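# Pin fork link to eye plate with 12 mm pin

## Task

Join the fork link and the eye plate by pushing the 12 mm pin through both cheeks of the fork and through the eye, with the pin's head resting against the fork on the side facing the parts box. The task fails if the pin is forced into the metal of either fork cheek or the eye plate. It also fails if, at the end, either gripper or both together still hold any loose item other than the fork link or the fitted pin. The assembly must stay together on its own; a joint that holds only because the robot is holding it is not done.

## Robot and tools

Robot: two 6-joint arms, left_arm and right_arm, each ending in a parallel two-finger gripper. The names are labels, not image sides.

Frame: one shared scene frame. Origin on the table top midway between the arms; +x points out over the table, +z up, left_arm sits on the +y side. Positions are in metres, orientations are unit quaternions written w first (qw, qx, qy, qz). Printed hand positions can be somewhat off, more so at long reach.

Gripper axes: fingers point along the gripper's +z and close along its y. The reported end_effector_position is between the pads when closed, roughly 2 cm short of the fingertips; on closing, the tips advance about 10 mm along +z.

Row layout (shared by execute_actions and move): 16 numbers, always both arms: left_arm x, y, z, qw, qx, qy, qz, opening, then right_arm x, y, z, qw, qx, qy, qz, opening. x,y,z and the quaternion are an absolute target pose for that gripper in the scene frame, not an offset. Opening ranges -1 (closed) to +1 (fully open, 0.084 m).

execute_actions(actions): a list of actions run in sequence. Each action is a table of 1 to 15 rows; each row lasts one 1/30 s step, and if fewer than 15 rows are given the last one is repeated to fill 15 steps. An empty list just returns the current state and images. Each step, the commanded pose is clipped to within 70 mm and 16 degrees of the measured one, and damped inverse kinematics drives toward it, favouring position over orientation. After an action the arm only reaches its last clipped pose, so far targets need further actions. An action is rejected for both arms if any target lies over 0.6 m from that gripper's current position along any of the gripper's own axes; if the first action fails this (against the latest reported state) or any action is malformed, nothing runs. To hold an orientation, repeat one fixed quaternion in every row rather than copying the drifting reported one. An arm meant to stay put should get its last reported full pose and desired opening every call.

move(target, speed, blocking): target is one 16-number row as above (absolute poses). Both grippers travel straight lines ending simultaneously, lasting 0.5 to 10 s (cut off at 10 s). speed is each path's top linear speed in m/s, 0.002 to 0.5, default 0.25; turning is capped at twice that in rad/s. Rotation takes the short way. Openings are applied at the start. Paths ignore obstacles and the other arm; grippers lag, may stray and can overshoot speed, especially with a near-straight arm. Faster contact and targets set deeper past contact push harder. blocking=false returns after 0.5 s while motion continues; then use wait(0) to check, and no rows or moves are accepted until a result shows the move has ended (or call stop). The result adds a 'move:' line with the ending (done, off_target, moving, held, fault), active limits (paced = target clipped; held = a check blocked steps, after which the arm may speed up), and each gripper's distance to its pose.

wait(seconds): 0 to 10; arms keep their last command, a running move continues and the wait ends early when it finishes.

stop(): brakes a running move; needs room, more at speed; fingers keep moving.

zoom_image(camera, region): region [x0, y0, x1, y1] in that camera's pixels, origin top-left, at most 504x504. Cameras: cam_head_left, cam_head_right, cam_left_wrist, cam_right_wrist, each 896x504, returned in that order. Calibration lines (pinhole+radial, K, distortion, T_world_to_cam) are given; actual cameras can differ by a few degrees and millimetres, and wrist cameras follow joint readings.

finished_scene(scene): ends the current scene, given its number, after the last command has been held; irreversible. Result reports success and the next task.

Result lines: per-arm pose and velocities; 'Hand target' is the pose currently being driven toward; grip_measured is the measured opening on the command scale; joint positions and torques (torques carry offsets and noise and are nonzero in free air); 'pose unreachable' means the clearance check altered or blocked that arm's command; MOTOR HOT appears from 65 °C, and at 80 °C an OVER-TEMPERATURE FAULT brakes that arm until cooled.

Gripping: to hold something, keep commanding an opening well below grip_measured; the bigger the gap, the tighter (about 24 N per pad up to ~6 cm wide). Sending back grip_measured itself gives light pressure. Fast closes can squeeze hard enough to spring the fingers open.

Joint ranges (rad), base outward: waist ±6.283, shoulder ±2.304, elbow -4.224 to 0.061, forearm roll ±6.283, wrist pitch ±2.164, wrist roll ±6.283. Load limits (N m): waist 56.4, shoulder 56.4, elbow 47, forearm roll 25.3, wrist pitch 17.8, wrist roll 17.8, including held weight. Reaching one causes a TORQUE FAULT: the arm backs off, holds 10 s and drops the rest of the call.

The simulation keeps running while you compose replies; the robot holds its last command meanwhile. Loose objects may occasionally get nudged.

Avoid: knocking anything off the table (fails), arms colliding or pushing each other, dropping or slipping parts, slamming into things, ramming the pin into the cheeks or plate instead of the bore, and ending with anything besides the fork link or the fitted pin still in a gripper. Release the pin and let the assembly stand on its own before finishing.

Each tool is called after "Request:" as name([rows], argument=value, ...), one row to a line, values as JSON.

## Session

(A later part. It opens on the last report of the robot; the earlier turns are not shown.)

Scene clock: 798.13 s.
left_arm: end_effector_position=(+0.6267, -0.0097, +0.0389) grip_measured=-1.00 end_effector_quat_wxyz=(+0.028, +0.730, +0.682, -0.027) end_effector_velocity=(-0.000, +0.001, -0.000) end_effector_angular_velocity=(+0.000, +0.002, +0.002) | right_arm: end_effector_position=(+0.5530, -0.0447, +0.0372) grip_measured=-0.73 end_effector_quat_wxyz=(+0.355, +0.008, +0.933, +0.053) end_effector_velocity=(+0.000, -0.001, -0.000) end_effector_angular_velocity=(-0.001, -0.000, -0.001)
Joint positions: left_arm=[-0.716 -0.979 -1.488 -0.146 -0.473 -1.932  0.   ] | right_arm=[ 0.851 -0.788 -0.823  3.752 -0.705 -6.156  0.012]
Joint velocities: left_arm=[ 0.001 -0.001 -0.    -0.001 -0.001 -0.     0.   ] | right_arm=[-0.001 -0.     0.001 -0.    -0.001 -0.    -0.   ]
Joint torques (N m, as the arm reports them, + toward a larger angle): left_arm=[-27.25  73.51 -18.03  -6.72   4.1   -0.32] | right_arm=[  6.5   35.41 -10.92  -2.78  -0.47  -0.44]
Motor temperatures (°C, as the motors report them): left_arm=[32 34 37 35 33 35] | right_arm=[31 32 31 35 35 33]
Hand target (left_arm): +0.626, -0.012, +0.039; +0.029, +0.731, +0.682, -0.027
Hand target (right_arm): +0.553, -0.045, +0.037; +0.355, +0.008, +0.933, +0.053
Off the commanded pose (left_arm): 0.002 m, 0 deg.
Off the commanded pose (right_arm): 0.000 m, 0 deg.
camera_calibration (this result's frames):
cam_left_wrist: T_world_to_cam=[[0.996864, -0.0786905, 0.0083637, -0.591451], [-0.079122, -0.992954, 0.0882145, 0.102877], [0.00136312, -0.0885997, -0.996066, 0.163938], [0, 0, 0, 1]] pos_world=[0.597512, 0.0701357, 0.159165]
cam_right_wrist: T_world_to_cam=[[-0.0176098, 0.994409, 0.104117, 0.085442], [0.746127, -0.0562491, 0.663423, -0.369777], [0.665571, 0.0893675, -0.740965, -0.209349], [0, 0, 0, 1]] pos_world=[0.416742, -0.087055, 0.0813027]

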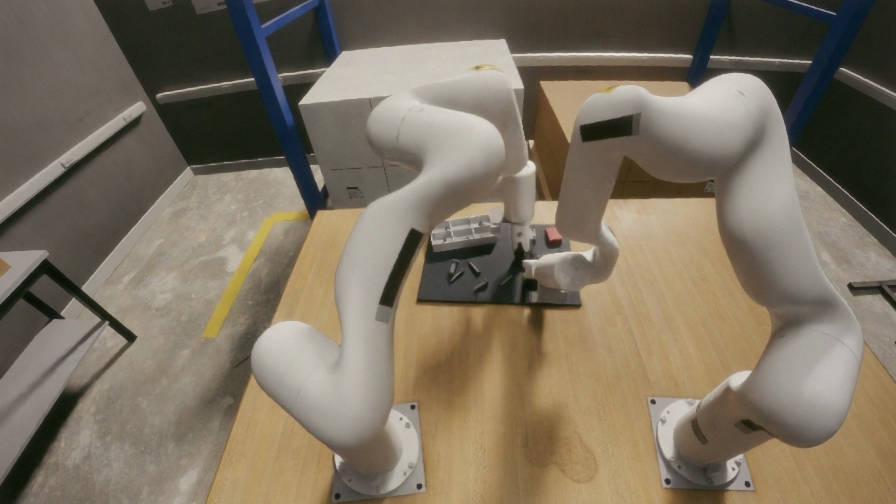

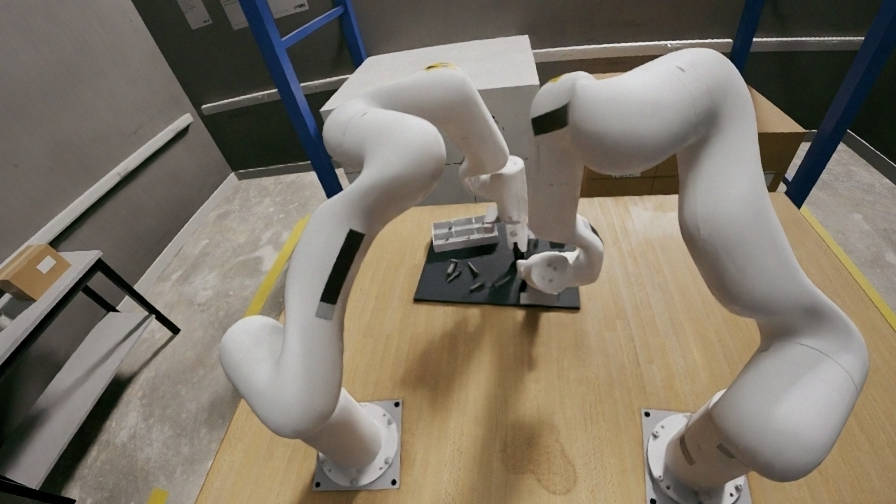

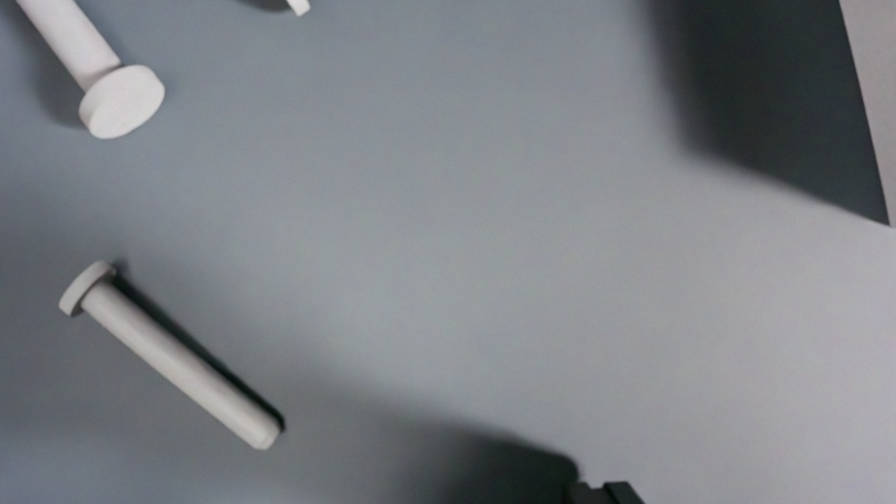

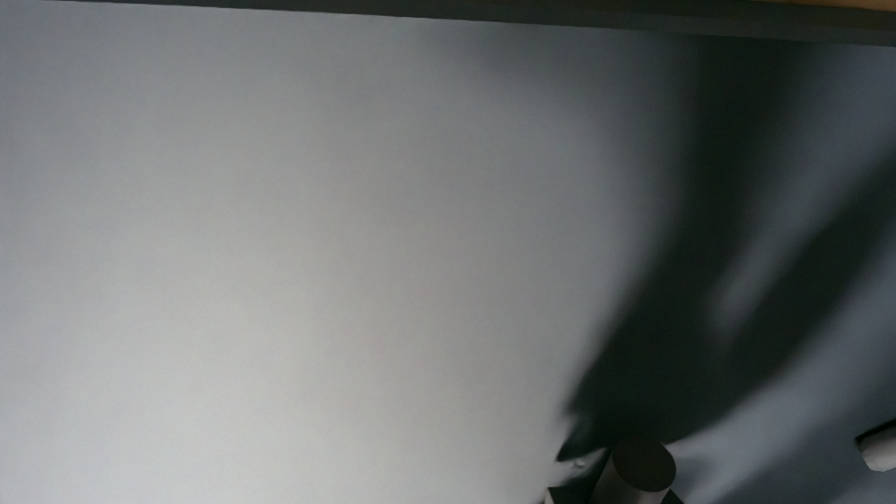

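Seated at the predicted spot. Release and look from above.

Request:
move(target=[0.627,0.01,0.039,0.0287,0.7304,0.6815,-0.0268,-1,0.553,-0.045,0.0372,0.355,0.008,0.933,0.053,-0.3], speed=0.03)

Request:
move(target=[0.63,0.02,0.14,0.0287,0.7304,0.6815,-0.0268,-1,0.51,-0.05,0.10,0.355,0.008,0.933,0.053,-0.3], speed=0.1)

Request:
move(target=[0.66,-0.085,0.14,0.0287,0.7304,0.6815,-0.0268,-1,0.40,-0.25,0.15,0.355,0.008,0.933,0.053,-0.3], speed=0.15)

Scene clock: 800.20 s.
left_arm: end_effector_position=(+0.6269, +0.0098, +0.0390) grip_measured=-1.00 end_effector_quat_wxyz=(+0.029, +0.731, +0.682, -0.027) end_effector_velocity=(-0.001, +0.001, +0.001) end_effector_angular_velocity=(-0.001, -0.000, -0.002) | right_arm: end_effector_position=(+0.5530, -0.0450, +0.0372) grip_measured=-0.32 end_effector_quat_wxyz=(+0.355, +0.008, +0.933, +0.053) end_effector_velocity=(-0.001, -0.000, +0.000) end_effector_angular_velocity=(-0.000, +0.000, -0.000)
Joint positions: left_arm=[-0.691 -0.959 -1.448 -0.155 -0.454 -1.895  0.   ] | right_arm=[ 0.851 -0.788 -0.823  3.752 -0.706 -6.156  0.03 ]
Joint velocities: left_arm=[ 0.001  0.003  0.004 -0.002  0.001  0.004  0.   ] | right_arm=[ 0.     0.001  0.002  0.001 -0.    -0.    -0.   ]
Joint torques (N m, as the arm reports them, + toward a larger angle): left_arm=[ 5.66 70.25 -9.52 -0.58  0.36 -0.26] | right_arm=[ 0.34 34.19 -8.92 -1.07 -0.48 -0.09]
Motor temperatures (°C, as the motors report them): left_arm=[32 34 37 35 33 35] | right_arm=[31 32 31 35 35 33]
Hand target (left_arm): +0.627, +0.010, +0.039; +0.029, +0.731, +0.682, -0.027
Hand target (right_arm): +0.553, -0.045, +0.037; +0.355, +0.008, +0.933, +0.053
Off the commanded pose (left_arm): 0.000 m, 0 deg.
Off the commanded pose (right_arm): 0.000 m, 0 deg.
move: done
camera_calibration (this result's frames):
cam_left_wrist: T_world_to_cam=[[0.996686, -0.0807486, 0.0097931, -0.590056], [-0.081301, -0.992698, 0.0891077, 0.123573], [0.00252628, -0.0896086, -0.995974, 0.165018], [0, 0, 0, 1]] pos_world=[0.597731, 0.0898115, 0.159121]
cam_right_wrist: T_world_to_cam=[[-0.0171603, 0.994432, 0.103974, 0.085471], [0.746029, -0.0565006, 0.663512, -0.369767], [0.665692, 0.0889538, -0.740906, -0.20947], [0, 0, 0, 1]] pos_world=[0.416766, -0.087254, 0.08126]

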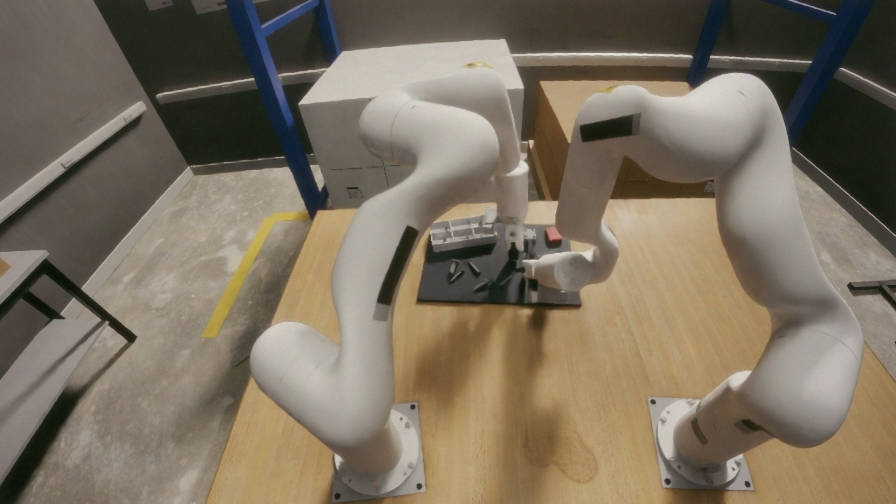

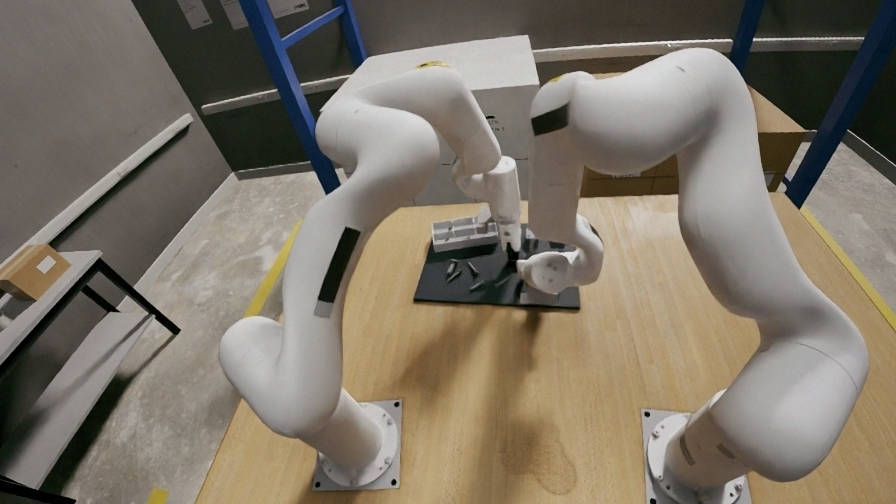

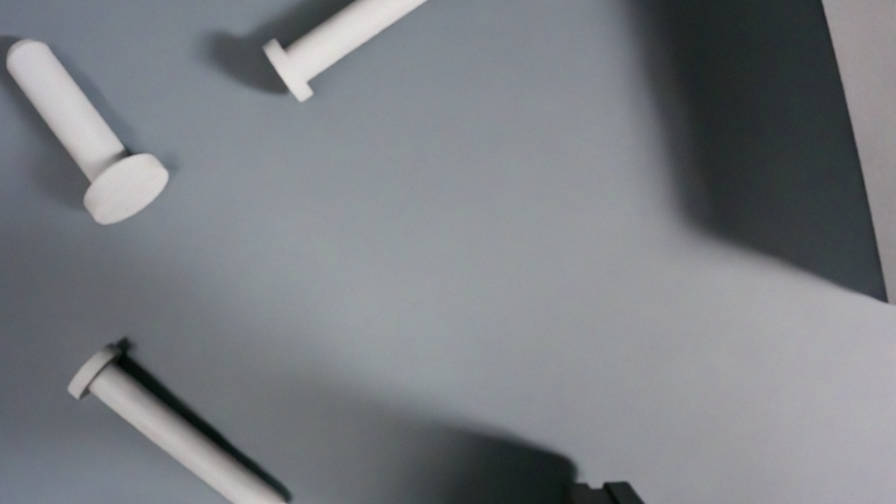

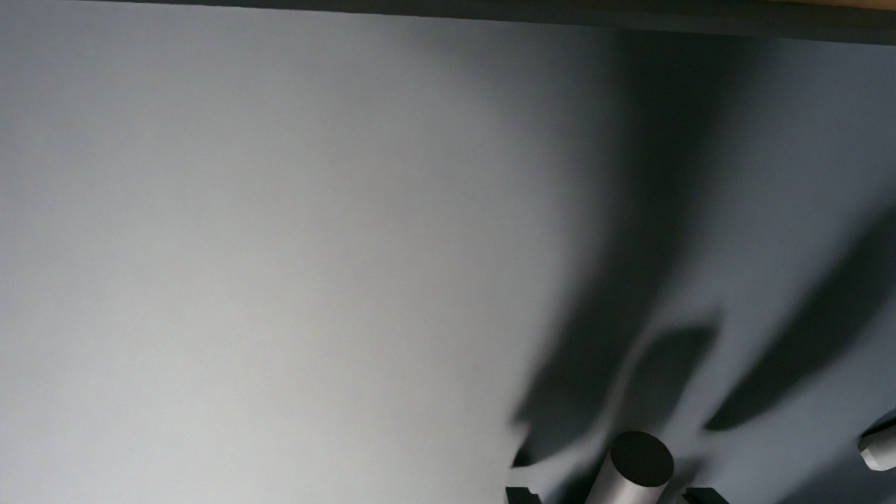

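Scene clock: 801.67 s.
left_arm: end_effector_position=(+0.6297, +0.0200, +0.1396) grip_measured=-1.00 end_effector_quat_wxyz=(+0.029, +0.731, +0.682, -0.027) end_effector_velocity=(+0.000, +0.000, +0.001) end_effector_angular_velocity=(+0.000, -0.000, -0.001) | right_arm: end_effector_position=(+0.5103, -0.0499, +0.0999) grip_measured=-0.32 end_effector_quat_wxyz=(+0.355, +0.008, +0.933, +0.053) end_effector_velocity=(+0.000, -0.001, +0.002) end_effector_angular_velocity=(+0.000, -0.000, -0.004)
Joint positions: left_arm=[-0.675 -0.789 -1.42  -0.122 -0.596 -1.917  0.   ] | right_arm=[ 0.911 -0.582 -0.684  3.868 -0.656 -6.228  0.03 ]
Joint velocities: left_arm=[-0.     0.002 -0.     0.001 -0.002 -0.     0.   ] | right_arm=[-0.001  0.005  0.003  0.005  0.002 -0.003 -0.   ]
Joint torques (N m, as the arm reports them, + toward a larger angle): left_arm=[  6.85  67.   -10.86  -0.47   0.35  -0.24] | right_arm=[-1.27 26.8  -7.41 -1.44 -0.38 -0.25]
Motor temperatures (°C, as the motors report them): left_arm=[32 34 37 35 33 35] | right_arm=[31 32 31 35 35 33]
Hand target (left_arm): +0.630, +0.020, +0.140; +0.029, +0.731, +0.682, -0.027
Hand target (right_arm): +0.510, -0.050, +0.100; +0.355, +0.008, +0.933, +0.053
Off the commanded pose (left_arm): 0.001 m, 0 deg.
Off the commanded pose (right_arm): 0.000 m, 0 deg.
move: done
camera_calibration (this result's frames):
cam_left_wrist: T_world_to_cam=[[0.996676, -0.080935, 0.00931933, -0.592885], [-0.0814446, -0.992672, 0.0892736, 0.12506], [0.00202568, -0.0897358, -0.995964, 0.266438], [0, 0, 0, 1]] pos_world=[0.60056, 0.100068, 0.259723]
cam_right_wrist: T_world_to_cam=[[-0.0173066, 0.994436, 0.103908, 0.0831535], [0.746013, -0.0563499, 0.663543, -0.379769], [0.665707, 0.0890002, -0.740887, -0.134161], [0, 0, 0, 1]] pos_world=[0.374064, -0.0921505, 0.143955]

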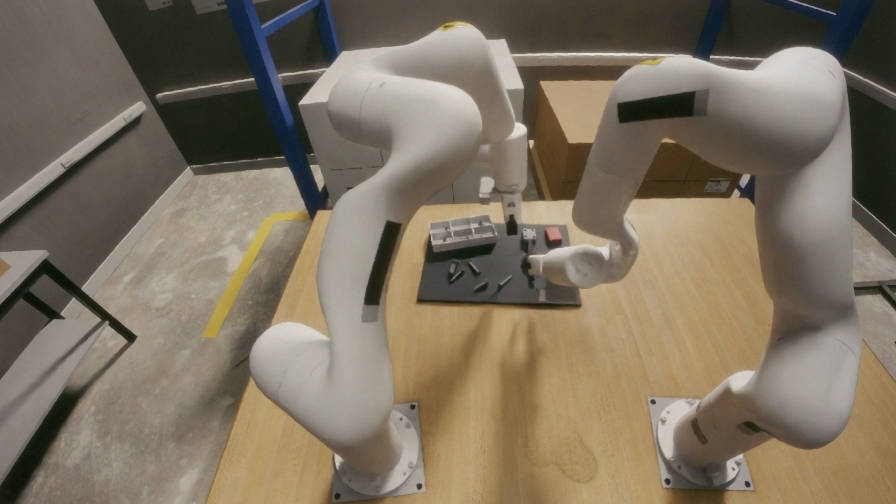

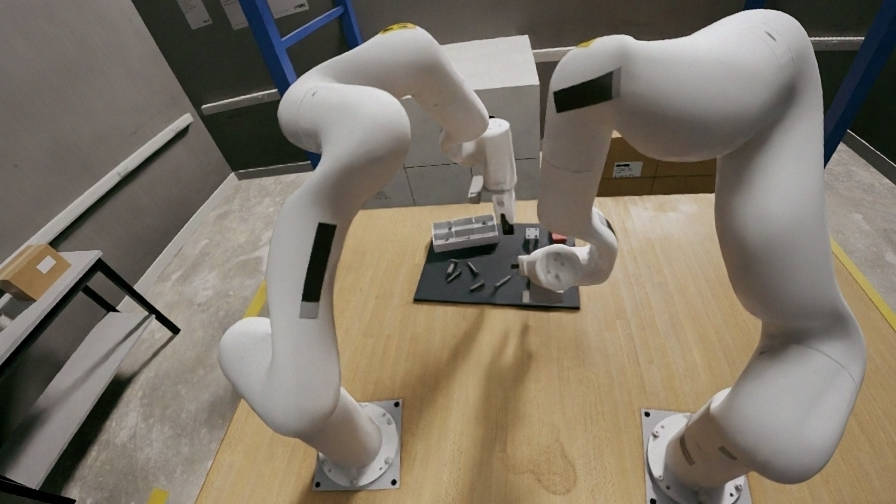

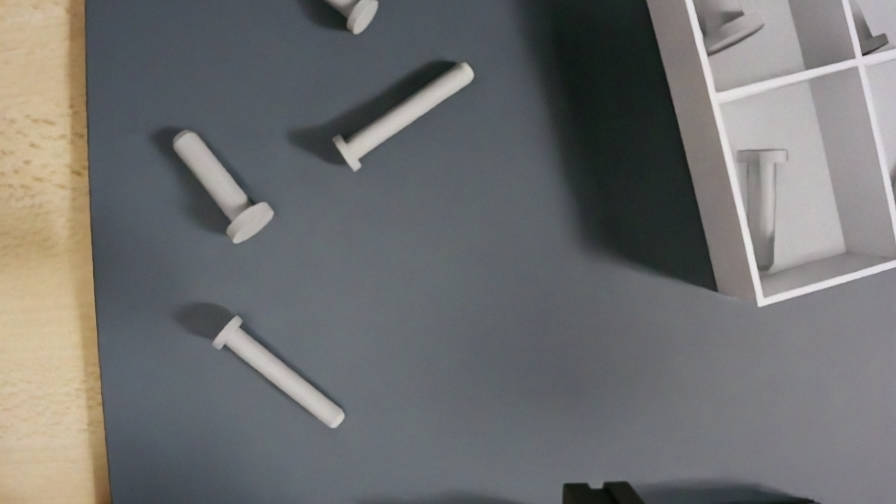

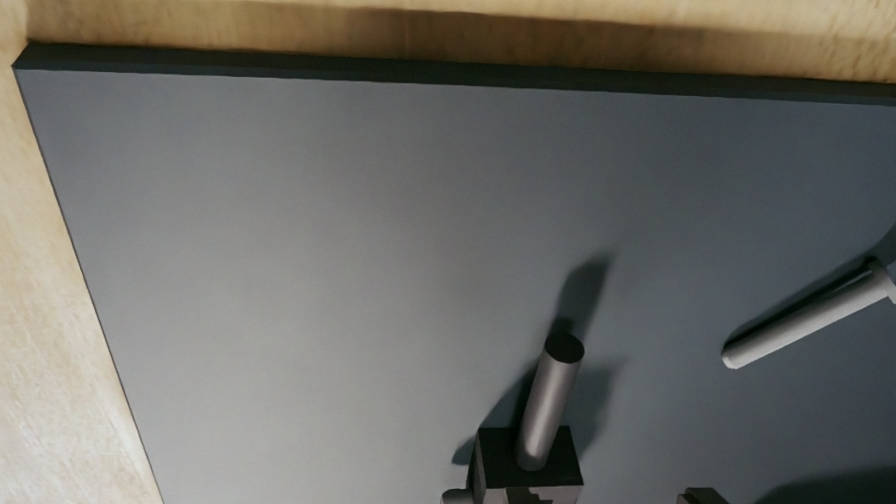

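Scene clock: 803.77 s.
left_arm: end_effector_position=(+0.6603, -0.0849, +0.1402) grip_measured=-1.00 end_effector_quat_wxyz=(+0.029, +0.731, +0.682, -0.027) end_effector_velocity=(+0.001, -0.000, +0.000) end_effector_angular_velocity=(+0.000, +0.000, +0.001) | right_arm: end_effector_position=(+0.3999, -0.2493, +0.1505) grip_measured=-0.32 end_effector_quat_wxyz=(+0.355, +0.008, +0.933, +0.053) end_effector_velocity=(-0.000, -0.002, +0.001) end_effector_angular_velocity=(+0.002, +0.001, -0.001)
Joint positions: left_arm=[-0.779 -0.984 -1.767 -0.095 -0.74  -2.052  0.   ] | right_arm=[ 0.59  -0.085 -0.119  3.481 -0.701 -6.142  0.03 ]
Joint velocities: left_arm=[ 0.    -0.001 -0.003  0.    -0.002 -0.001  0.   ] | right_arm=[-0.009  0.009  0.003 -0.009  0.006  0.001  0.   ]
Joint torques (N m, as the arm reports them, + toward a larger angle): left_arm=[  6.92  75.87 -11.54  -0.07   0.37  -0.33] | right_arm=[ 0.44 13.1  -8.14 -0.87 -0.61 -0.29]
Motor temperatures (°C, as the motors report them): left_arm=[32 34 37 35 33 35] | right_arm=[31 32 31 35 35 33]
Hand target (left_arm): +0.660, -0.085, +0.140; +0.029, +0.731, +0.682, -0.027
Hand target (right_arm): +0.400, -0.249, +0.151; +0.355, +0.008, +0.933, +0.053
Off the commanded pose (left_arm): 0.000 m, 0 deg.
Off the commanded pose (right_arm): 0.001 m, 0 deg.
move: done
camera_calibration (this result's frames):
cam_left_wrist: T_world_to_cam=[[0.996675, -0.0809259, 0.00944623, -0.631916], [-0.0814471, -0.992664, 0.0893553, 0.0233316], [0.00214578, -0.0898276, -0.995955, 0.257453], [0, 0, 0, 1]] pos_world=[0.631163, -0.00485151, 0.260296]
cam_right_wrist: T_world_to_cam=[[-0.016846, 0.994344, 0.104865, 0.273947], [0.746463, -0.0572703, 0.662958, -0.342542], [0.665213, 0.0894463, -0.741276, -0.00502258], [0, 0, 0, 1]] pos_world=[0.263651, -0.291566, 0.19464]

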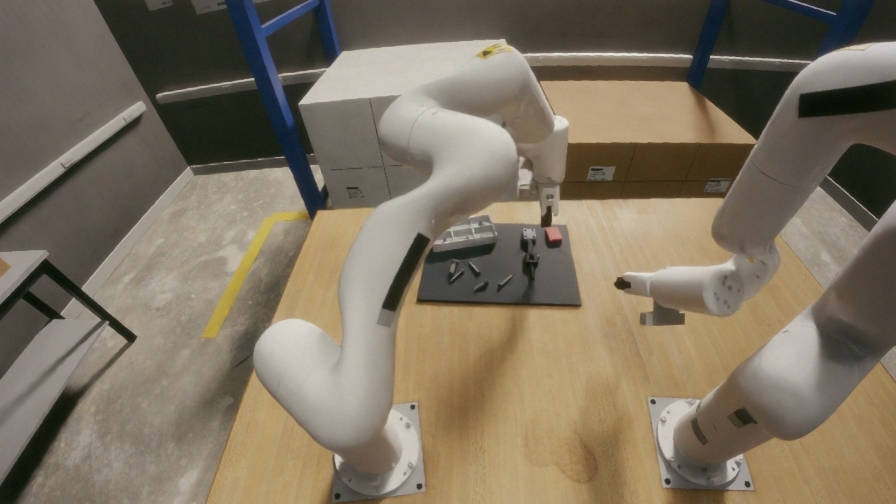

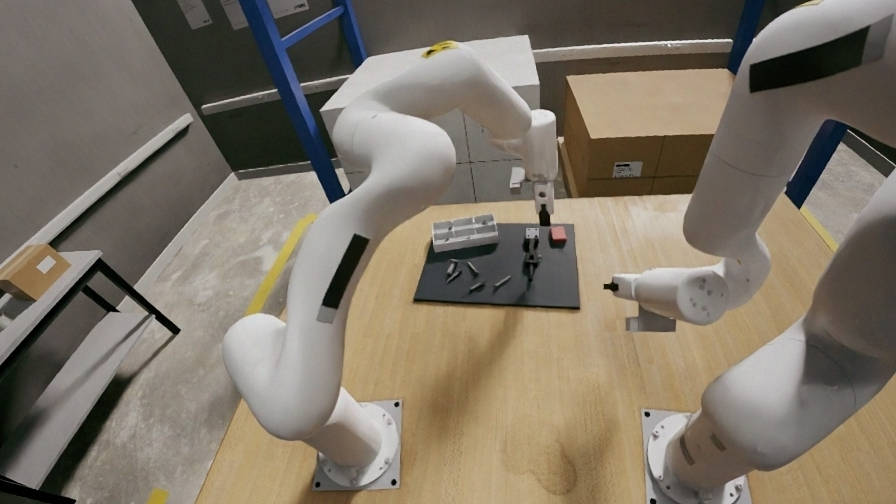

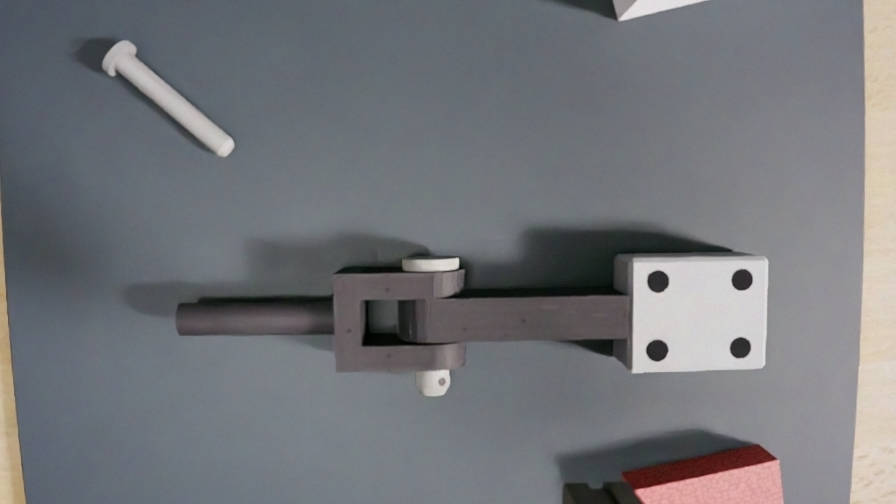

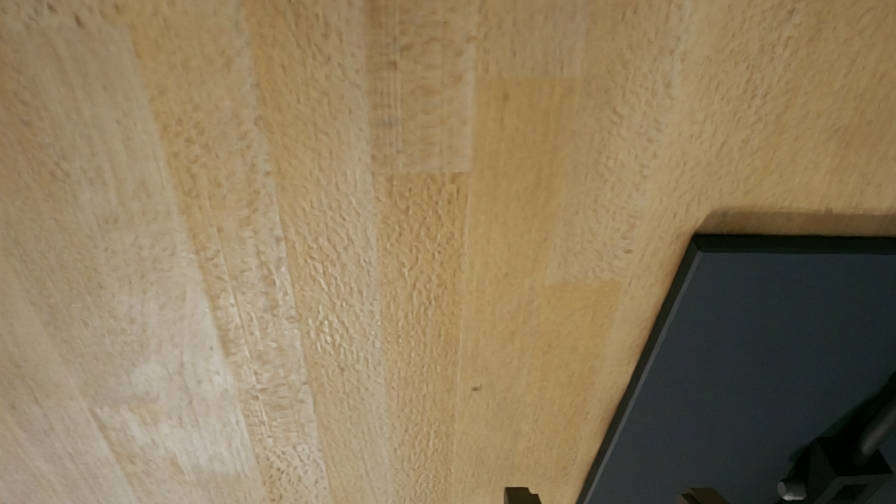

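Done.

Request:
finished_scene(scene=1)

The scene is finished: the task was done.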